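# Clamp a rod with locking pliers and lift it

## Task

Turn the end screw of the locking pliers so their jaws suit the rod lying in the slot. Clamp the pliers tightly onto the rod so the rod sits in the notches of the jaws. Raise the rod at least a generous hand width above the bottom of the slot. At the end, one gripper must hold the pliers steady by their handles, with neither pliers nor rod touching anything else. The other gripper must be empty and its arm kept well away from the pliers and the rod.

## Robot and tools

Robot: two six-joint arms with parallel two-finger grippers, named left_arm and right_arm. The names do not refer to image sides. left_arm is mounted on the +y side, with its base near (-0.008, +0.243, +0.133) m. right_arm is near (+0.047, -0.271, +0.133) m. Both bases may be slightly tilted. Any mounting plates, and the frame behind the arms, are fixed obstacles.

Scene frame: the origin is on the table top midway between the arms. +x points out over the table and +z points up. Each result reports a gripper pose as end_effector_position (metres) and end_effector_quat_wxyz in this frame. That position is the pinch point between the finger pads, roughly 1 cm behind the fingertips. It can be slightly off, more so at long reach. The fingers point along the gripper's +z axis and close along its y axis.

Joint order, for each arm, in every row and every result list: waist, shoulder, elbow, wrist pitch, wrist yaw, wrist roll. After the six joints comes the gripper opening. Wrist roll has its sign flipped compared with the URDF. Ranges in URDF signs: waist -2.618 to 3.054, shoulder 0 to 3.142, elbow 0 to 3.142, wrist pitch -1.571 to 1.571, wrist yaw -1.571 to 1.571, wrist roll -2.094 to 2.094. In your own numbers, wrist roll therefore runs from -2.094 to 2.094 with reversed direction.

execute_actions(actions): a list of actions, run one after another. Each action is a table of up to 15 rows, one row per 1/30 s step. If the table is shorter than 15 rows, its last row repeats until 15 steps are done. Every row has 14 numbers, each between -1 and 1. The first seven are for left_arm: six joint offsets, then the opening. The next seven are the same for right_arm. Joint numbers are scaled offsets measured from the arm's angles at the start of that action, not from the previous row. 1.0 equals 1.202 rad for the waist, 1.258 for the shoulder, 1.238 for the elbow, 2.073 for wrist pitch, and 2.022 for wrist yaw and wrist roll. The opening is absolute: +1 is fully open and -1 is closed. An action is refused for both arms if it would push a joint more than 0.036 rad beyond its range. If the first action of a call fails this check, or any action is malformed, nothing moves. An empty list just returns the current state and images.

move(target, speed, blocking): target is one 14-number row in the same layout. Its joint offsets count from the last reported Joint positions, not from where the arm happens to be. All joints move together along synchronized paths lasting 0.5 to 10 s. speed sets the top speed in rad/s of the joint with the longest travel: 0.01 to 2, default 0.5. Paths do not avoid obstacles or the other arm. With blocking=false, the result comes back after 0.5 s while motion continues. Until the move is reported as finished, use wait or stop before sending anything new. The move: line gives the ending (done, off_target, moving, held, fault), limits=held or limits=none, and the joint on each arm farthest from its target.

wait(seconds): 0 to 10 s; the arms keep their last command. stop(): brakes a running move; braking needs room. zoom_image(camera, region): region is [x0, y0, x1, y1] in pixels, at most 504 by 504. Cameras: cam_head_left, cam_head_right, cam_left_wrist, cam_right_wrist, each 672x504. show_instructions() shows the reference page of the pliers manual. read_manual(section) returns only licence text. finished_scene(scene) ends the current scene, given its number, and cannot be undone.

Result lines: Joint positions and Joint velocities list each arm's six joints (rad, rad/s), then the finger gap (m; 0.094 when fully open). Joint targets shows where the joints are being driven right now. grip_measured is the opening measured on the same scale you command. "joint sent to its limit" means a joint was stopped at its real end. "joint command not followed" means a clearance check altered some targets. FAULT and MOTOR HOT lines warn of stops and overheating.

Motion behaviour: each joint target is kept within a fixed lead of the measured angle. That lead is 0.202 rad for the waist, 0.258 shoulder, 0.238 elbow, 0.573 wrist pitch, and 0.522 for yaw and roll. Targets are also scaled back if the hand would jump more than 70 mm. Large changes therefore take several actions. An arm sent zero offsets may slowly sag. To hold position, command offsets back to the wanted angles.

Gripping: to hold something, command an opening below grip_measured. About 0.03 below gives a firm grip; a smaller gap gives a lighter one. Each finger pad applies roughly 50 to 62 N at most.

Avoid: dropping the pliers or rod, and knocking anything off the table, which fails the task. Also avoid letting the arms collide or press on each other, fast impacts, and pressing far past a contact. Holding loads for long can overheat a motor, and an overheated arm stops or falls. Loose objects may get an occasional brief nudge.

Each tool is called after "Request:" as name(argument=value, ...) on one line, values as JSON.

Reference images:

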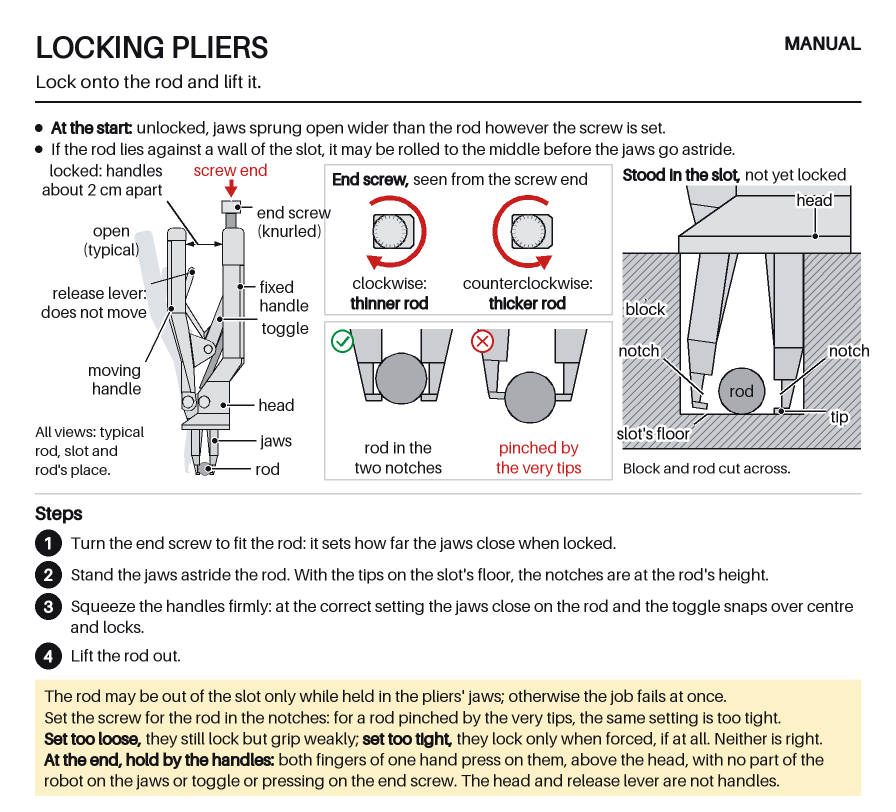

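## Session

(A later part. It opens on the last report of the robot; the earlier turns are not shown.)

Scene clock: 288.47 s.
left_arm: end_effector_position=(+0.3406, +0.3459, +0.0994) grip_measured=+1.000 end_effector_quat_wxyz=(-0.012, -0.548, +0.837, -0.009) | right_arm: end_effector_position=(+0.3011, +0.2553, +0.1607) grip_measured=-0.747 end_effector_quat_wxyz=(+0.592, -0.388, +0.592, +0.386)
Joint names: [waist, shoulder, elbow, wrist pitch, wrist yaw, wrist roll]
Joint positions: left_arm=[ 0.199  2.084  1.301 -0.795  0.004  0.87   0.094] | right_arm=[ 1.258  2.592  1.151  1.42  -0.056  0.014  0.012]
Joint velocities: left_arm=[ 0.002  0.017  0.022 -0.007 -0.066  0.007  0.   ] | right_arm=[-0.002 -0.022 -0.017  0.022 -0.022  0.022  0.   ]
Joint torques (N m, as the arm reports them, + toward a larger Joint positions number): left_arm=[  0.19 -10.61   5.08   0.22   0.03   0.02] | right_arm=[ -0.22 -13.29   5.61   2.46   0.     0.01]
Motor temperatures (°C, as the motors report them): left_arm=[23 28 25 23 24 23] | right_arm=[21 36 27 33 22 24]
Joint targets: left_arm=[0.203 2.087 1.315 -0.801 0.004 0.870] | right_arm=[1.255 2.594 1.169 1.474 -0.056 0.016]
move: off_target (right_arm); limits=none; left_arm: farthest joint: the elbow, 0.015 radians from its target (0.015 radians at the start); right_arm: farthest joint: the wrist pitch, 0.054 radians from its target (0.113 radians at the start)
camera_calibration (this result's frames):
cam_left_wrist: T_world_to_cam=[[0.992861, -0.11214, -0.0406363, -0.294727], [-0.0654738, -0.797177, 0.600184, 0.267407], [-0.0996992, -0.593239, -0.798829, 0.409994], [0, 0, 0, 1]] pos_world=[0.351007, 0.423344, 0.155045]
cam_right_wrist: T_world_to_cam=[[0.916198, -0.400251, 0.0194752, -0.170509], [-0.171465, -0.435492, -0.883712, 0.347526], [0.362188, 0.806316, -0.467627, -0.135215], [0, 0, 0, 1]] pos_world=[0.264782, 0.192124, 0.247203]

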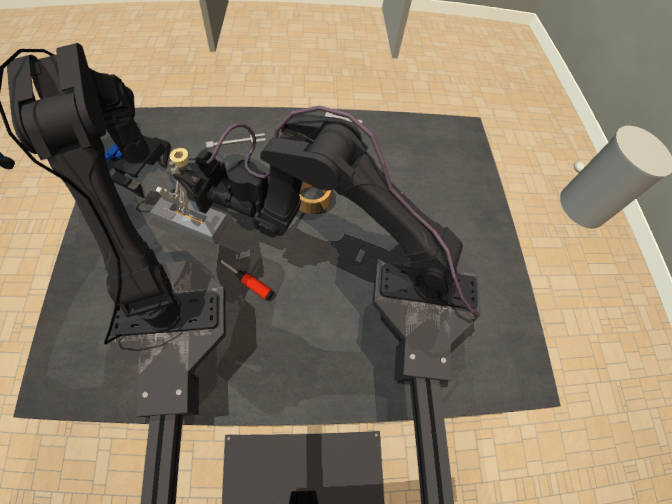

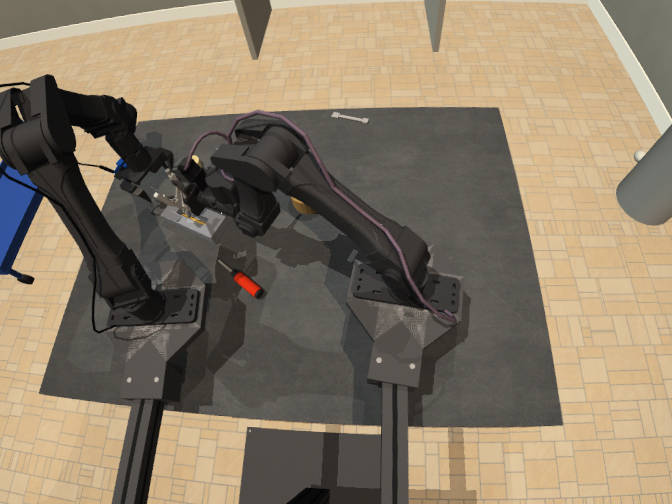

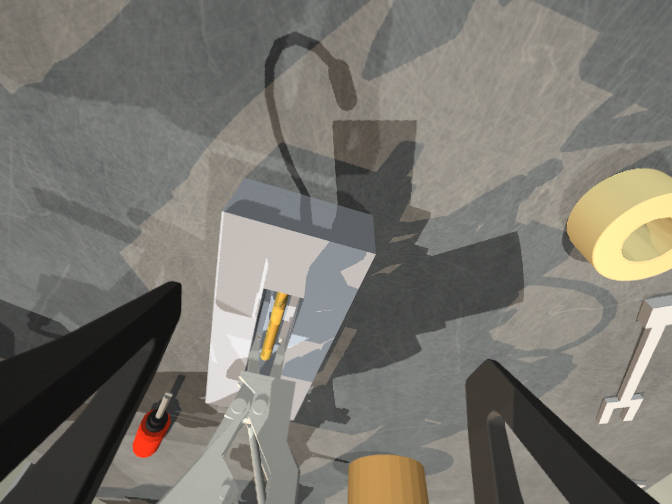

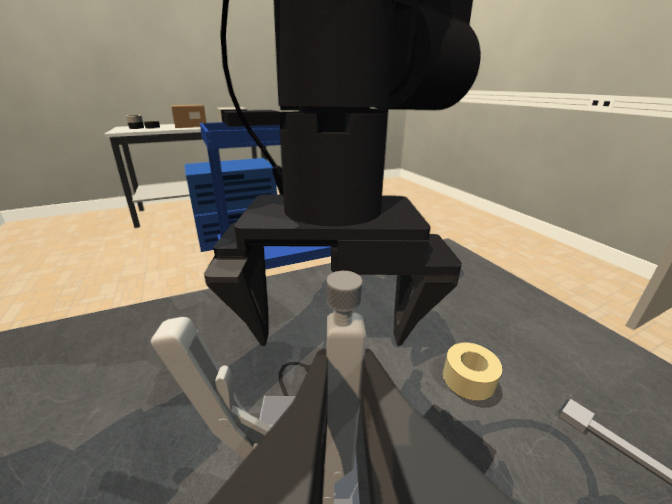

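Request:
move(target=[0.004, 0.002, 0.012, -0.003, 0, 0, 1.0, -0.004, 0.0345, 0.015, 0.0460, 0, 0.001, -0.80], speed=0.06)

Request:
zoom_image(camera="cam_left_wrist", region=[225, 290, 325, 400])

Scene clock: 303.37 s.
left_arm: end_effector_position=(+0.3406, +0.3459, +0.0994) grip_measured=+1.000 end_effector_quat_wxyz=(-0.012, -0.548, +0.837, -0.009) | right_arm: end_effector_position=(+0.2992, +0.2519, +0.1483) grip_measured=-0.747 end_effector_quat_wxyz=(+0.592, -0.388, +0.591, +0.386)
Joint names: [waist, shoulder, elbow, wrist pitch, wrist yaw, wrist roll]
Joint positions: left_arm=[ 0.199  2.084  1.301 -0.795  0.004  0.87   0.094] | right_arm=[ 1.258  2.632  1.151  1.461 -0.056  0.014  0.012]
Joint velocities: left_arm=[-0.017  0.002  0.002  0.022 -0.037  0.007  0.   ] | right_arm=[-0.012  0.002  0.002 -0.007 -0.051  0.022 -0.001]
Joint torques (N m, as the arm reports them, + toward a larger Joint positions number): left_arm=[  0.18 -10.6    5.08   0.22   0.04   0.02] | right_arm=[ -0.28 -13.21   5.41   2.45  -0.01   0.02]
Motor temperatures (°C, as the motors report them): left_arm=[23 29 25 23 24 23] | right_arm=[21 37 27 34 22 24]
Joint targets: left_arm=[0.203 2.087 1.315 -0.801 0.004 0.870] | right_arm=[1.254 2.635 1.169 1.515 -0.056 0.016]
move: off_target (right_arm); limits=none; left_arm: farthest joint: the elbow, 0.015 radians from its target (0.015 radians at the start); right_arm: farthest joint: the wrist pitch, 0.055 radians from its target (0.095 radians at the start)
camera_calibration (this result's frames):
cam_left_wrist: T_world_to_cam=[[0.992861, -0.11214, -0.0406363, -0.294727], [-0.0654738, -0.797177, 0.600184, 0.267407], [-0.0996992, -0.593239, -0.798829, 0.409994], [0, 0, 0, 1]] pos_world=[0.351007, 0.423344, 0.155045]
cam_right_wrist: T_world_to_cam=[[0.916183, -0.400283, 0.0195396, -0.169905], [-0.171014, -0.434588, -0.884244, 0.334489], [0.36244, 0.806788, -0.466616, -0.137915], [0, 0, 0, 1]] pos_world=[0.262853, 0.188622, 0.234736]

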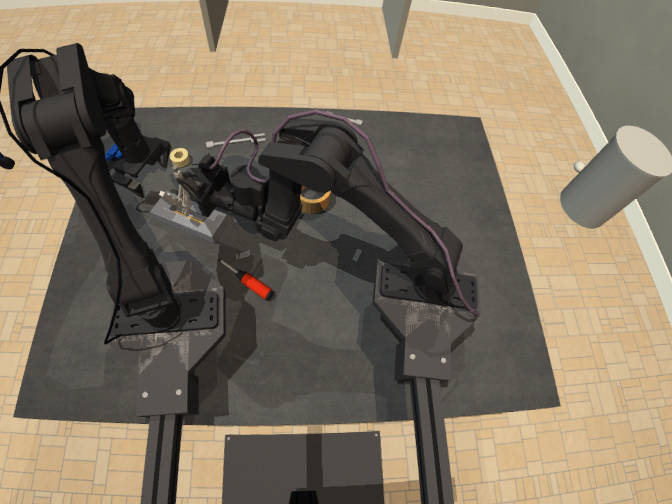

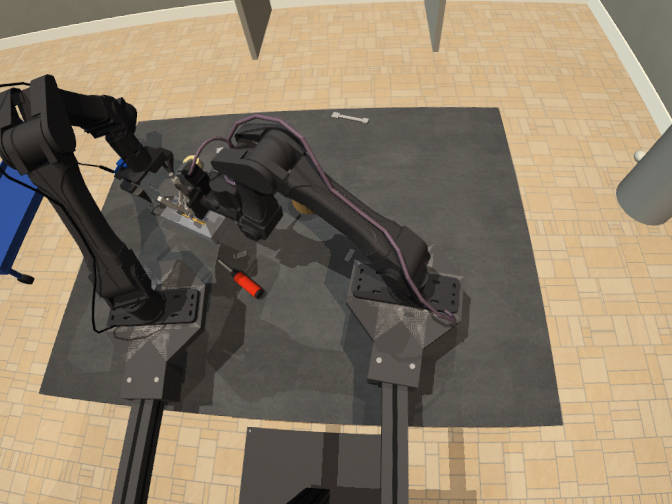

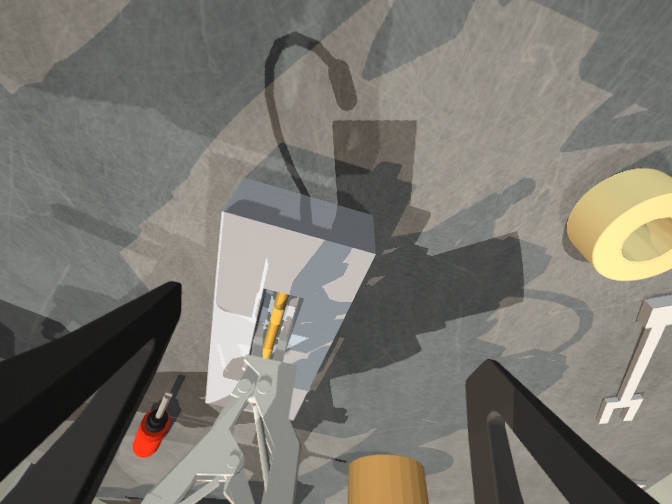

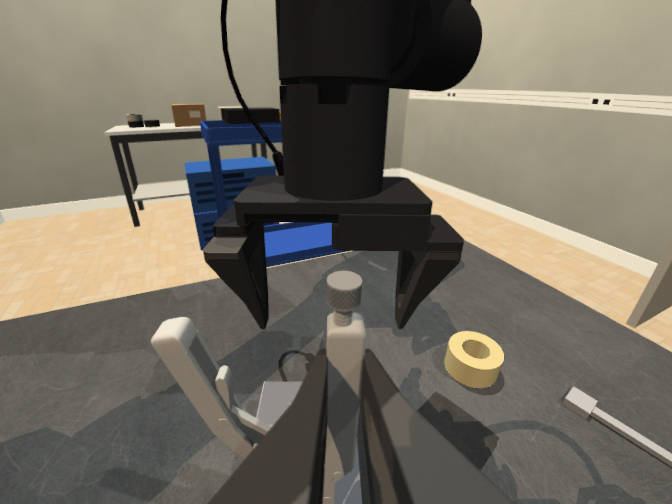

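Region (225, 290, 325, 400) of cam_left_wrist's 672x504 image, scaled by 4.582, with more detail than that image has; it fills the left 458 columns of this view, and the rest is white.

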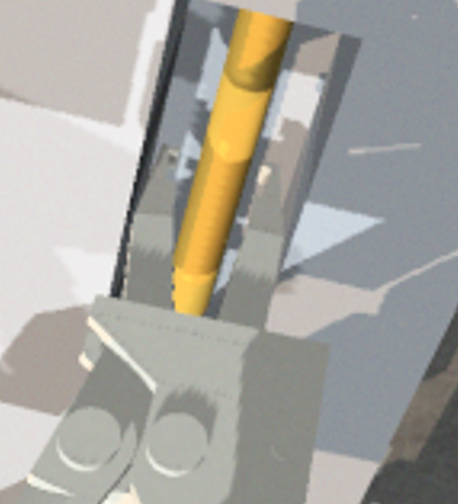

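Request:
move(target=[0.004, 0.002, 0.012, -0.003, 0, 0, 1.0, -0.004, 0.0300, 0.015, 0.0425, 0, 0.001, -0.80], speed=0.06)

Request:
zoom_image(camera="cam_left_wrist", region=[225, 280, 325, 390])

Request:
zoom_image(camera="cam_head_left", region=[135, 150, 235, 250])

Scene clock: 309.47 s.
left_arm: end_effector_position=(+0.3406, +0.3459, +0.0994) grip_measured=+1.000 end_effector_quat_wxyz=(-0.012, -0.548, +0.837, -0.009) | right_arm: end_effector_position=(+0.2974, +0.2486, +0.1376) grip_measured=-0.747 end_effector_quat_wxyz=(+0.592, -0.388, +0.591, +0.386)
Joint names: [waist, shoulder, elbow, wrist pitch, wrist yaw, wrist roll]
Joint positions: left_arm=[ 0.199  2.084  1.301 -0.795  0.004  0.87   0.094] | right_arm=[ 1.258  2.666  1.151  1.494 -0.056  0.014  0.012]
Joint velocities: left_arm=[-0.007 -0.012  0.007  0.066 -0.081  0.081  0.   ] | right_arm=[ 0.007  0.012 -0.002  0.081  0.007  0.007 -0.   ]
Joint torques (N m, as the arm reports them, + toward a larger Joint positions number): left_arm=[  0.18 -10.61   5.08   0.22   0.03   0.02] | right_arm=[ -0.31 -13.16   5.18   2.45   0.01   0.02]
Motor temperatures (°C, as the motors report them): left_arm=[23 29 25 23 24 23] | right_arm=[21 37 27 34 22 24]
Joint targets: left_arm=[0.203 2.087 1.315 -0.801 0.004 0.870] | right_arm=[1.254 2.670 1.169 1.549 -0.056 0.016]
move: off_target (right_arm); limits=none; left_arm: farthest joint: the elbow, 0.015 radians from its target (0.015 radians at the start); right_arm: farthest joint: the wrist pitch, 0.055 radians from its target (0.088 radians at the start)
camera_calibration (this result's frames):
cam_left_wrist: T_world_to_cam=[[0.992861, -0.11214, -0.0406363, -0.294727], [-0.0654738, -0.797177, 0.600184, 0.267407], [-0.0996992, -0.593239, -0.798829, 0.409994], [0, 0, 0, 1]] pos_world=[0.351007, 0.423344, 0.155045]
cam_right_wrist: T_world_to_cam=[[0.916188, -0.400273, 0.0195181, -0.169369], [-0.171165, -0.434889, -0.884067, 0.323405], [0.362356, 0.806631, -0.466953, -0.139536], [0, 0, 0, 1]] pos_world=[0.261091, 0.185406, 0.224061]

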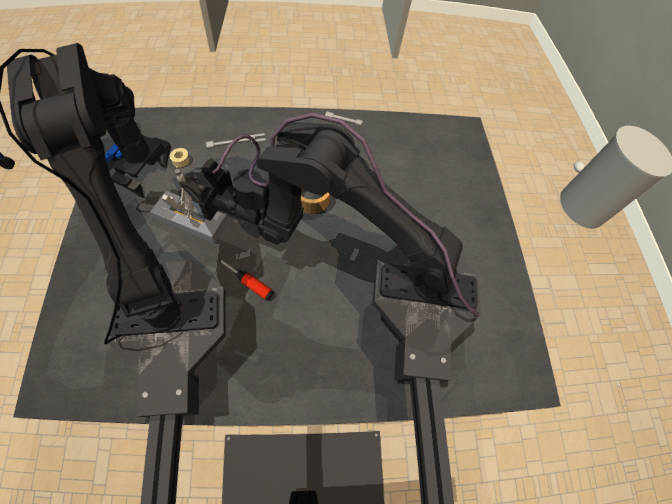

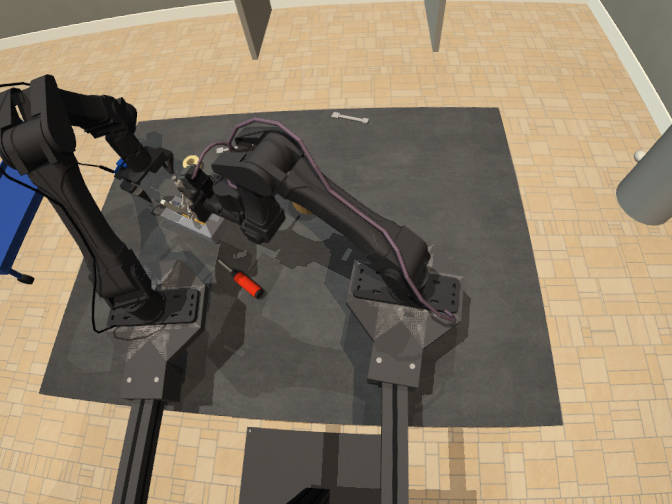

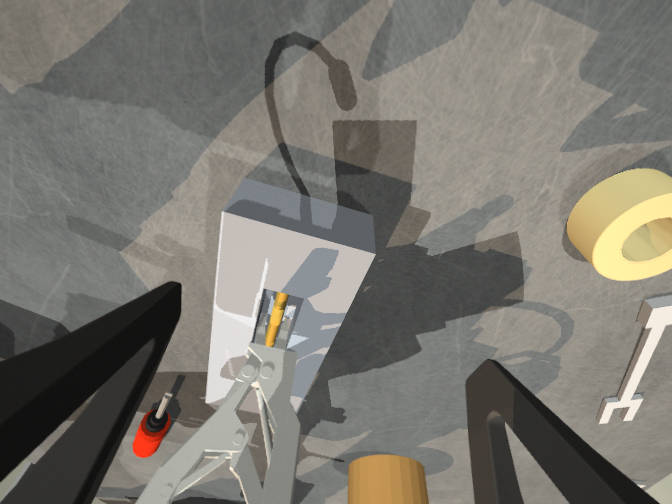

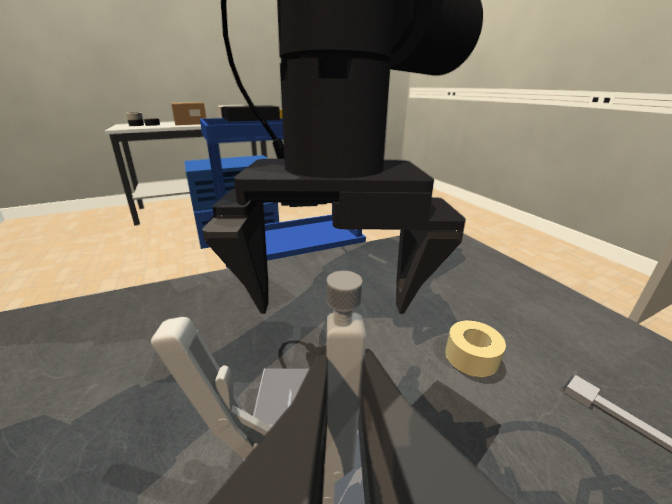

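Region (225, 280, 325, 390) of cam_left_wrist's 672x504 image, scaled by 4.582, with more detail than that image has; it fills the left 458 columns of this view, and the rest is white.

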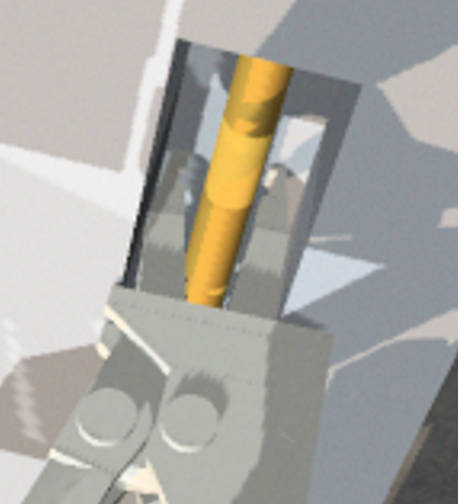

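Region (135, 150, 235, 250) of cam_head_left's 672x504 image, scaled by 5.040, with more detail than that image has.

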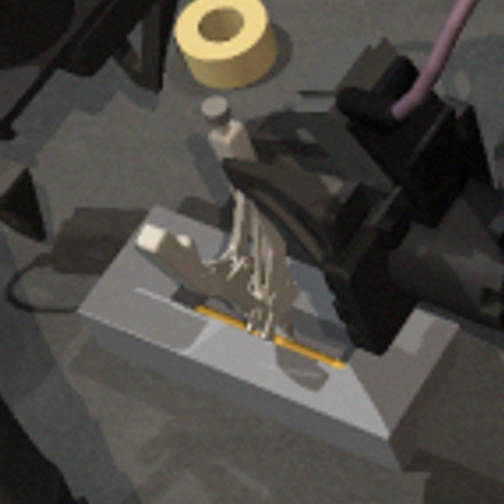

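Request:
move(target=[0.004, 0.002, 0.012, -0.003, 0, 0, 1.0, -0.004, 0.0175, 0.015, 0.0340, 0, 0.001, -0.80], speed=0.05)

Request:
zoom_image(camera="cam_left_wrist", region=[225, 280, 325, 390])

Scene clock: 314.93 s.
left_arm: end_effector_position=(+0.3406, +0.3459, +0.0994) grip_measured=+1.000 end_effector_quat_wxyz=(-0.012, -0.548, +0.837, -0.009) | right_arm: end_effector_position=(+0.2966, +0.2472, +0.1369) grip_measured=-0.747 end_effector_quat_wxyz=(+0.597, -0.385, +0.587, +0.389)
Joint names: [waist, shoulder, elbow, wrist pitch, wrist yaw, wrist roll]
Joint positions: left_arm=[ 0.199  2.084  1.301 -0.795  0.004  0.87   0.094] | right_arm=[ 1.258  2.68   1.151  1.523 -0.056  0.014  0.012]
Joint velocities: left_arm=[ 0.002  0.002 -0.007 -0.051  0.007 -0.007  0.   ] | right_arm=[ 0.002  0.022 -0.012  0.007 -0.037  0.007  0.   ]
Joint torques (N m, as the arm reports them, + toward a larger Joint positions number): left_arm=[  0.19 -10.6    5.09   0.22   0.03   0.02] | right_arm=[ -0.27 -12.78   5.03   2.31   0.01   0.02]
Motor temperatures (°C, as the motors report them): left_arm=[23 29 25 23 24 23] | right_arm=[21 37 26 34 22 24]
Joint targets: left_arm=[0.203 2.087 1.315 -0.801 0.004 0.870] | right_arm=[1.254 2.688 1.169 1.564 -0.056 0.016]
joint sent to its limit (right arm) — the command would take the wrist pitch past its upper limit, so that joint was sent only as far as its limit.
move: off_target (right_arm); limits=none; left_arm: farthest joint: the elbow, 0.015 radians from its target (0.015 radians at the start); right_arm: farthest joint: the wrist pitch, 0.041 radians from its target (0.069 radians at the start)
camera_calibration (this result's frames):
cam_left_wrist: T_world_to_cam=[[0.992861, -0.11214, -0.0406363, -0.294727], [-0.0654738, -0.797177, 0.600184, 0.267407], [-0.0996992, -0.593239, -0.798829, 0.409994], [0, 0, 0, 1]] pos_world=[0.351007, 0.423344, 0.155045]
cam_right_wrist: T_world_to_cam=[[0.915992, -0.400681, 0.0203294, -0.169203], [-0.165431, -0.423382, -0.890719, 0.318315], [0.365501, 0.812528, -0.4541, -0.142577], [0, 0, 0, 1]] pos_world=[0.25976, 0.18282, 0.222224]

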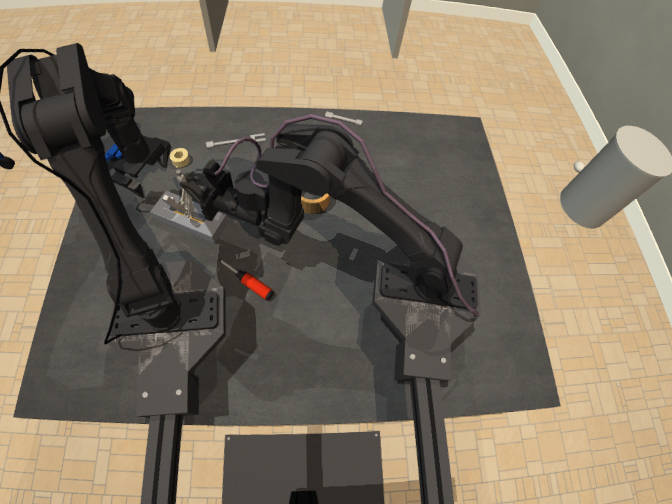

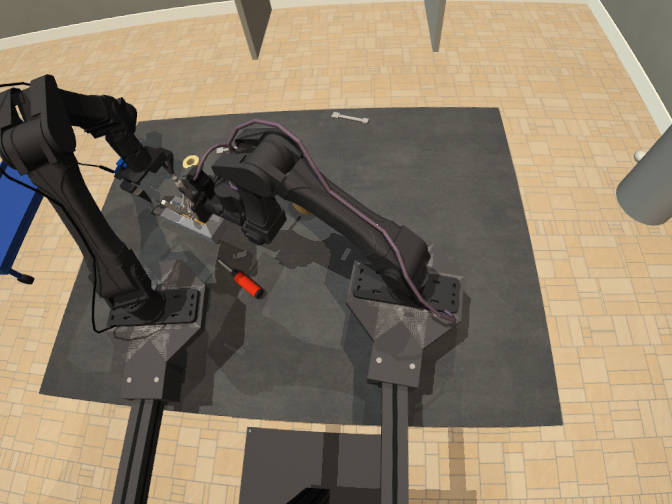

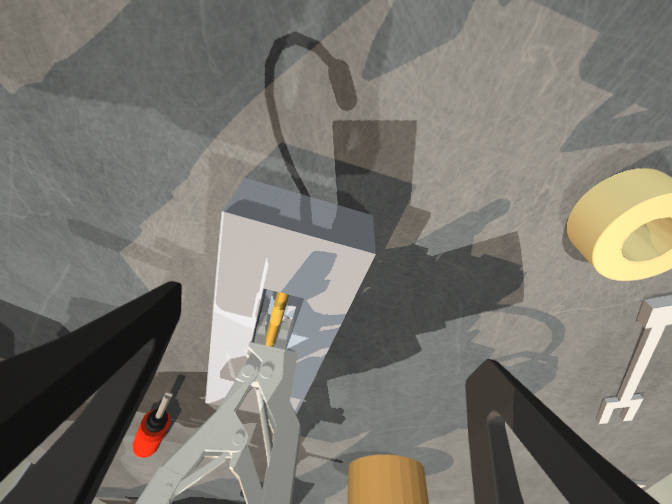

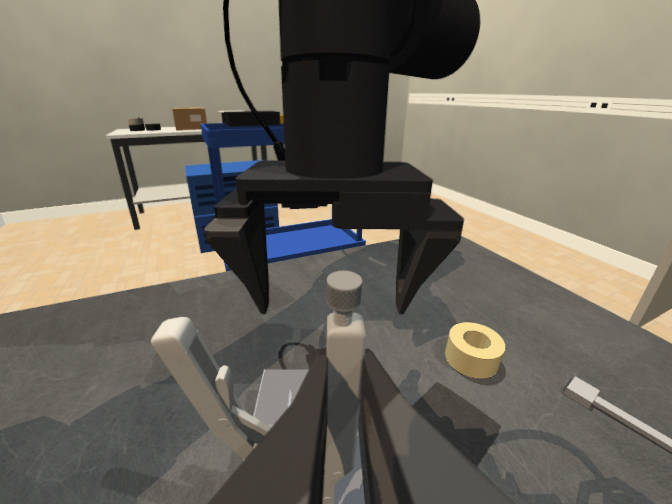

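Region (225, 280, 325, 390) of cam_left_wrist's 672x504 image, scaled by 4.582, with more detail than that image has; it fills the left 458 columns of this view, and the rest is white.

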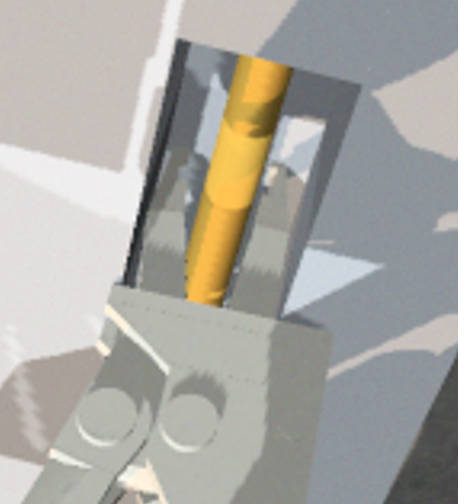

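Request:
move(target=[-0.2388, -0.314, 0.012, -0.180, -0.0143, 0.1385, -0.45, -0.002, 0.002, 0.012, 0.008, 0, 0.001, -0.80], speed=0.3)

Scene clock: 344.60 s.
left_arm: end_effector_position=(+0.2996, +0.2499, +0.2209) grip_measured=-0.448 end_effector_quat_wxyz=(-0.002, -0.545, +0.838, -0.007) | right_arm: end_effector_position=(+0.2966, +0.2472, +0.1369) grip_measured=-0.747 end_effector_quat_wxyz=(+0.597, -0.385, +0.587, +0.389)
Joint names: [waist, shoulder, elbow, wrist pitch, wrist yaw, wrist roll]
Joint positions: left_arm=[-0.081  1.711  1.301 -1.154 -0.008  1.144  0.026] | right_arm=[ 1.258  2.68   1.151  1.523 -0.056  0.014  0.012]
Joint velocities: left_arm=[-0.002 -0.017  0.007  0.022  0.007  0.007 -0.   ] | right_arm=[-0.012 -0.022 -0.002 -0.037  0.051 -0.066 -0.001]
Joint torques (N m, as the arm reports them, + toward a larger Joint positions number): left_arm=[-0.77 -9.91  5.72  0.19 -0.14  0.09] | right_arm=[ -0.16 -13.29   4.73   2.06  -0.01   0.01]
Motor temperatures (°C, as the motors report them): left_arm=[23 29 25 22 24 23] | right_arm=[21 37 26 35 22 24]
Joint targets: left_arm=[-0.089 1.689 1.315 -1.168 -0.025 1.150] | right_arm=[1.256 2.682 1.166 1.540 -0.056 0.016]
move: off_target (left_arm); limits=none; left_arm: farthest joint: the shoulder, 0.022 radians from its target (0.395 radians at the start); right_arm: farthest joint: the wrist pitch, 0.017 radians from its target (0.016 radians at the start)
camera_calibration (this result's frames):
cam_left_wrist: T_world_to_cam=[[0.992705, -0.117054, -0.0288818, -0.261206], [-0.077858, -0.805306, 0.587725, 0.123819], [-0.0920544, -0.581189, -0.808545, 0.44292], [0, 0, 0, 1]] pos_world=[0.309714, 0.326557, 0.277806]
cam_right_wrist: T_world_to_cam=[[0.915992, -0.400681, 0.0203294, -0.169203], [-0.165431, -0.423382, -0.890719, 0.318315], [0.365501, 0.812528, -0.4541, -0.142577], [0, 0, 0, 1]] pos_world=[0.25976, 0.18282, 0.222224]

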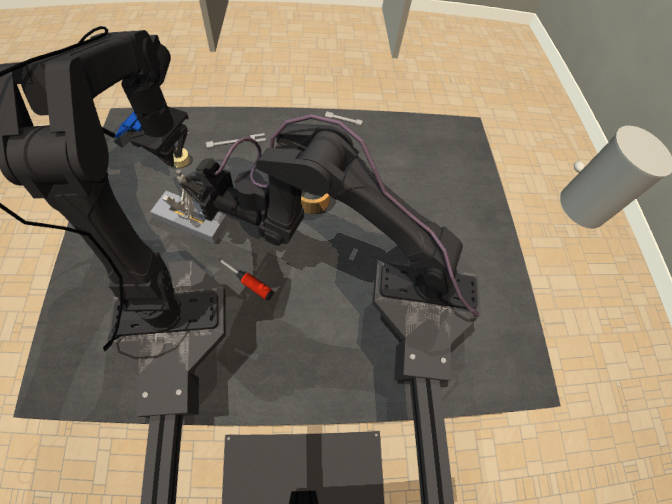

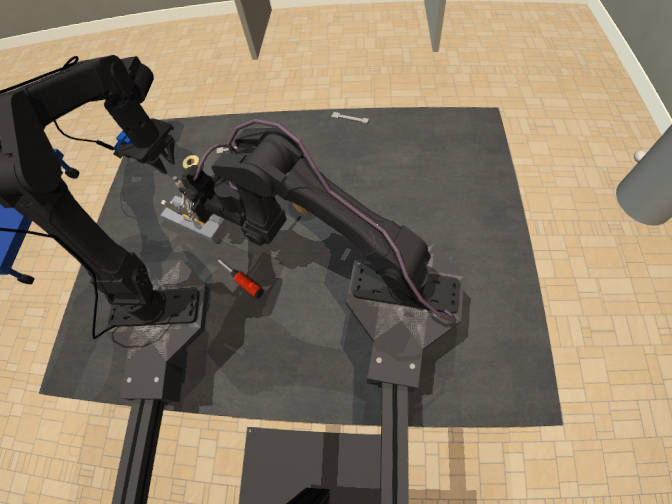

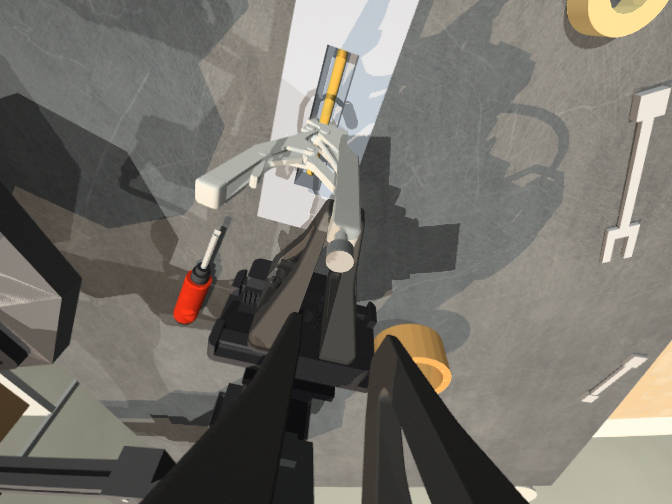

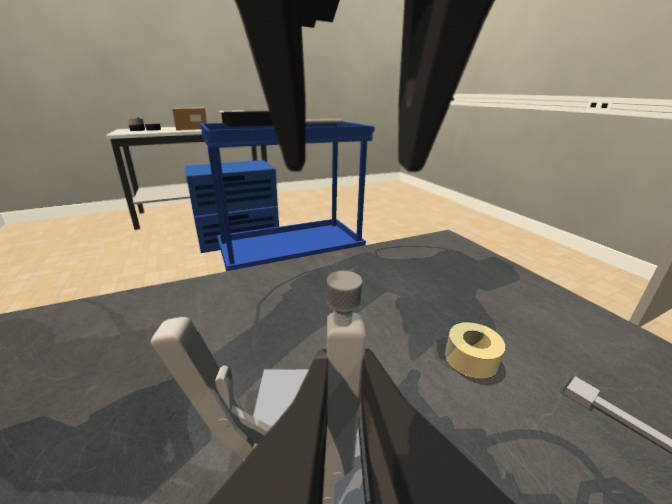

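Request:
move(target=[-0.0175, 0.0175, -0.0897, 0.0661, -0.006, 0.002, -0.45, -0.002, 0.002, 0.012, 0.008, 0, 0.001, -0.80], speed=0.15)

Scene clock: 374.10 s.
left_arm: end_effector_position=(+0.2985, +0.2462, +0.1905) grip_measured=-0.448 end_effector_quat_wxyz=(+0.001, -0.541, +0.841, -0.009) | right_arm: end_effector_position=(+0.2966, +0.2472, +0.1369) grip_measured=-0.747 end_effector_quat_wxyz=(+0.597, -0.385, +0.587, +0.389)
Joint names: [waist, shoulder, elbow, wrist pitch, wrist yaw, wrist roll]
Joint positions: left_arm=[-0.091  1.728  1.196 -1.026 -0.008  1.145  0.026] | right_arm=[ 1.258  2.68   1.151  1.523 -0.056  0.014  0.012]
Joint velocities: left_arm=[-0.002 -0.012 -0.007 -0.037 -0.007  0.051 -0.001] | right_arm=[ 0.017  0.007 -0.012  0.066 -0.037  0.007  0.001]
Joint torques (N m, as the arm reports them, + toward a larger Joint positions number): left_arm=[-1.1  -7.53  4.11  0.44 -0.09  0.06] | right_arm=[ -0.05 -13.28   4.76   2.07   0.     0.03]
Motor temperatures (°C, as the motors report them): left_arm=[23 29 26 22 24 23] | right_arm=[21 38 26 35 22 24]
Joint targets: left_arm=[-0.102 1.733 1.190 -1.017 -0.020 1.148] | right_arm=[1.256 2.682 1.166 1.540 -0.056 0.016]
move: done; limits=none; left_arm: farthest joint: the wrist yaw, 0.012 radians from its target (0.012 radians at the start); right_arm: farthest joint: the wrist pitch, 0.017 radians from its target (0.017 radians at the start)
camera_calibration (this result's frames):
cam_left_wrist: T_world_to_cam=[[0.991724, -0.126379, -0.0226108, -0.259973], [-0.0891346, -0.80452, 0.5872, 0.141878], [-0.0924003, -0.580325, -0.809126, 0.416047], [0, 0, 0, 1]] pos_world=[0.308911, 0.322732, 0.247446]
cam_right_wrist: T_world_to_cam=[[0.915992, -0.400681, 0.0203294, -0.169203], [-0.165431, -0.423382, -0.890719, 0.318315], [0.365501, 0.812528, -0.4541, -0.142577], [0, 0, 0, 1]] pos_world=[0.25976, 0.18282, 0.222224]

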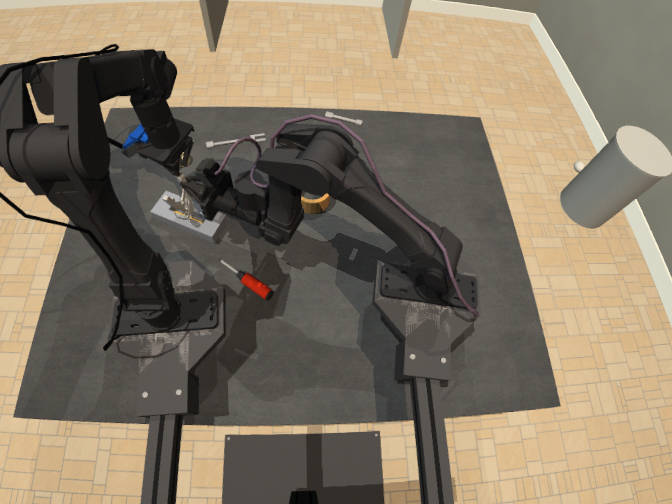

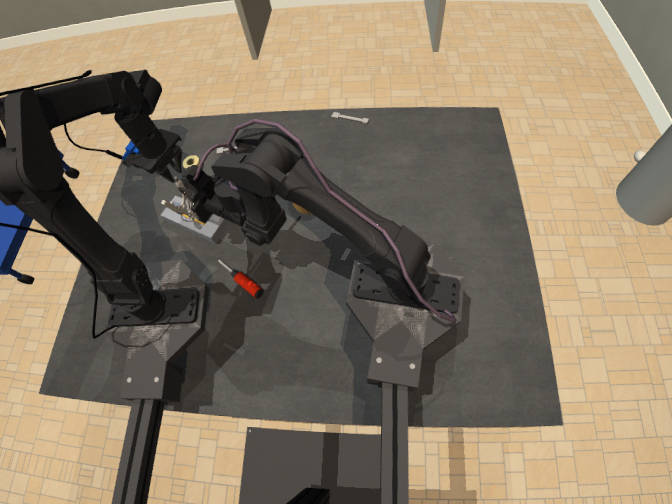

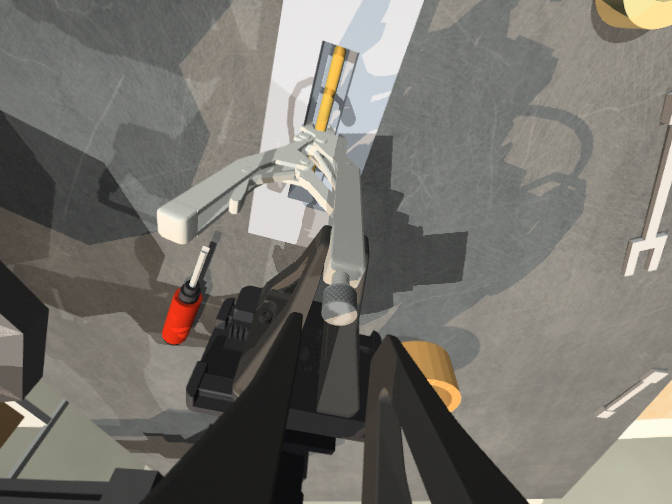

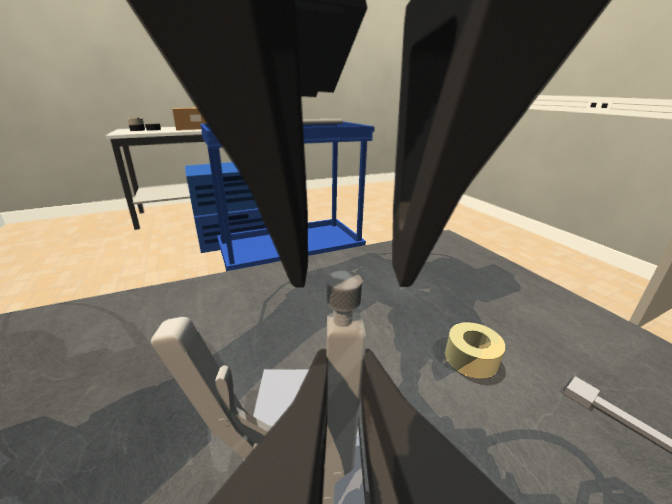

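Request:
zoom_image(camera="cam_right_wrist", region=[270, 200, 440, 370])

Request:
zoom_image(camera="cam_left_wrist", region=[260, 240, 430, 410])

Region (270, 200, 440, 370) of cam_right_wrist's 672x504 image, scaled by 2.965, with more detail than that image has.

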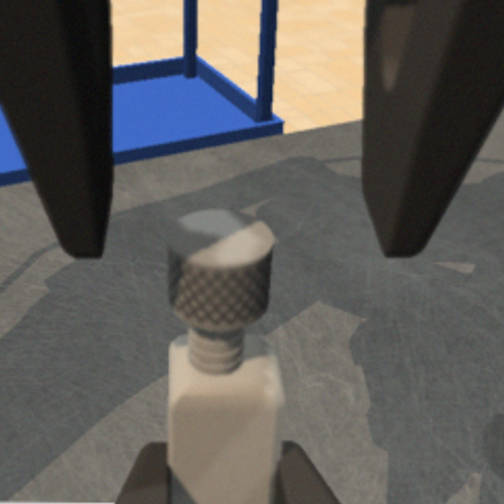

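Region (260, 240, 430, 410) of cam_left_wrist's 672x504 image, scaled by 2.965, with more detail than that image has.

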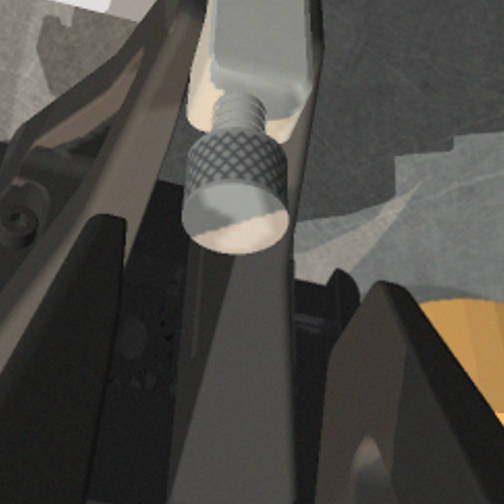

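Request:
move(target=[0.0233, 0.0247, -0.0307, 0.0289, -0.004, 0.001, -0.45, -0.002, 0.002, 0.012, 0.008, 0, 0.001, -0.80], speed=0.08)

Request:
zoom_image(camera="cam_right_wrist", region=[270, 200, 440, 370])

Request:
zoom_image(camera="cam_left_wrist", region=[260, 240, 430, 410])

Scene clock: 397.33 s.
left_arm: end_effector_position=(+0.2993, +0.2514, +0.1762) grip_measured=-0.448 end_effector_quat_wxyz=(-0.001, -0.549, +0.836, -0.008) | right_arm: end_effector_position=(+0.2966, +0.2472, +0.1369) grip_measured=-0.747 end_effector_quat_wxyz=(+0.597, -0.385, +0.587, +0.389)
Joint names: [waist, shoulder, elbow, wrist pitch, wrist yaw, wrist roll]
Joint positions: left_arm=[-0.073  1.752  1.165 -0.975 -0.008  1.145  0.026] | right_arm=[ 1.258  2.68   1.151  1.523 -0.056  0.014  0.012]
Joint velocities: left_arm=[-0.007  0.012 -0.007 -0.022  0.022 -0.037 -0.001] | right_arm=[-0.017  0.007 -0.002  0.022 -0.007  0.037 -0.001]
Joint torques (N m, as the arm reports them, + toward a larger Joint positions number): left_arm=[ 0.66 -7.53  3.96  0.42 -0.05  0.04] | right_arm=[ -0.07 -13.31   4.76   2.06   0.     0.03]
Motor temperatures (°C, as the motors report them): left_arm=[23 28 25 22 24 23] | right_arm=[21 39 26 36 22 24]
Joint targets: left_arm=[-0.063 1.758 1.158 -0.966 -0.016 1.147] | right_arm=[1.256 2.682 1.166 1.540 -0.056 0.016]
move: done; limits=none; left_arm: farthest joint: the waist, 0.010 radians from its target (0.028 radians at the start); right_arm: farthest joint: the wrist pitch, 0.017 radians from its target (0.017 radians at the start)
camera_calibration (this result's frames):
cam_left_wrist: T_world_to_cam=[[0.993717, -0.108668, -0.0267991, -0.264807], [-0.0722925, -0.80597, 0.587526, 0.149764], [-0.0854448, -0.581897, -0.808761, 0.405843], [0, 0, 0, 1]] pos_world=[0.308647, 0.328088, 0.233143]
cam_right_wrist: T_world_to_cam=[[0.915992, -0.400681, 0.0203294, -0.169203], [-0.165431, -0.423382, -0.890719, 0.318315], [0.365501, 0.812528, -0.4541, -0.142577], [0, 0, 0, 1]] pos_world=[0.25976, 0.18282, 0.222224]

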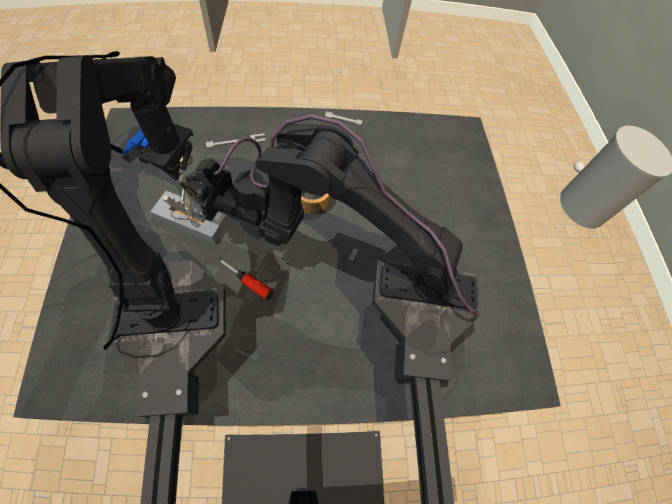

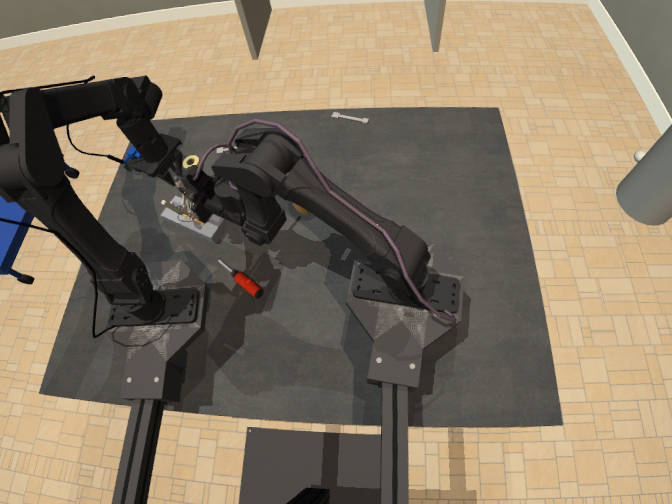

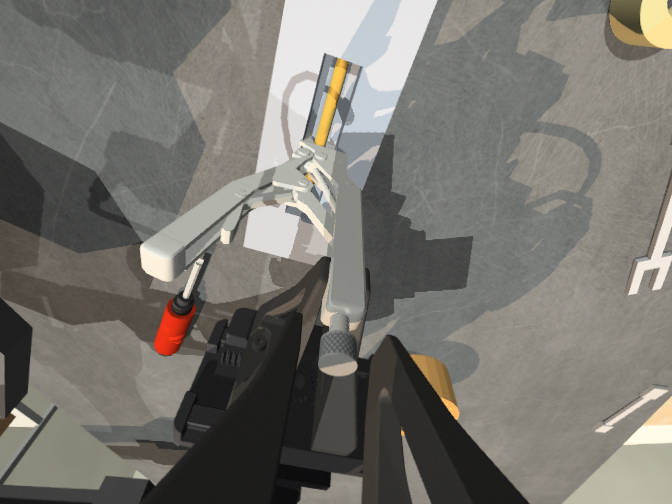

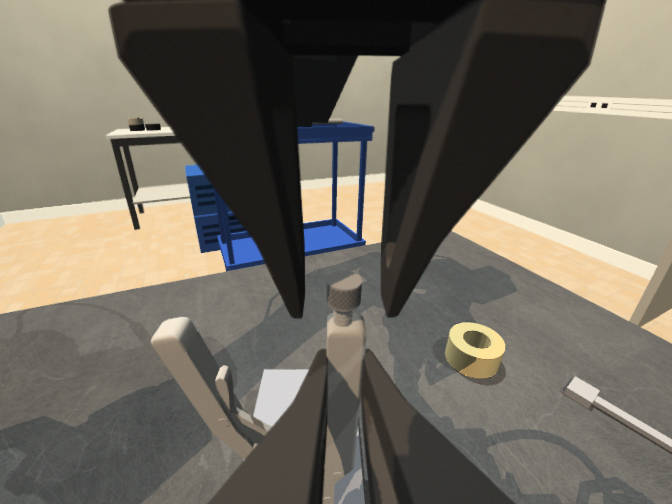

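Region (270, 200, 440, 370) of cam_right_wrist's 672x504 image, scaled by 2.965, with more detail than that image has.

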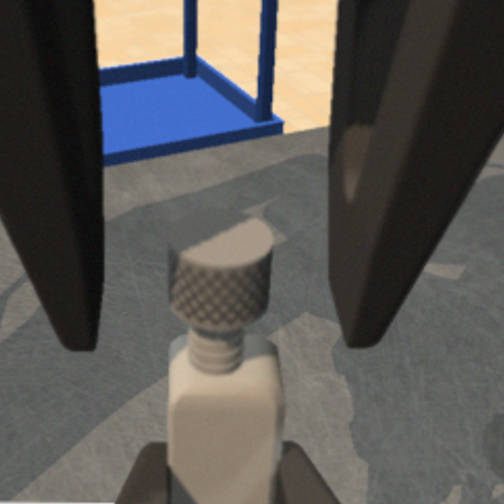

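Region (260, 240, 430, 410) of cam_left_wrist's 672x504 image, scaled by 2.965, with more detail than that image has.

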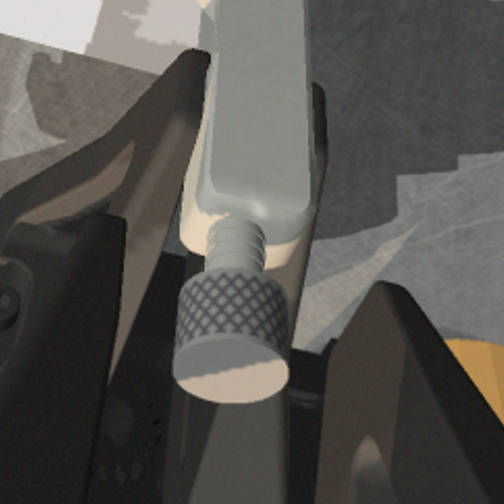

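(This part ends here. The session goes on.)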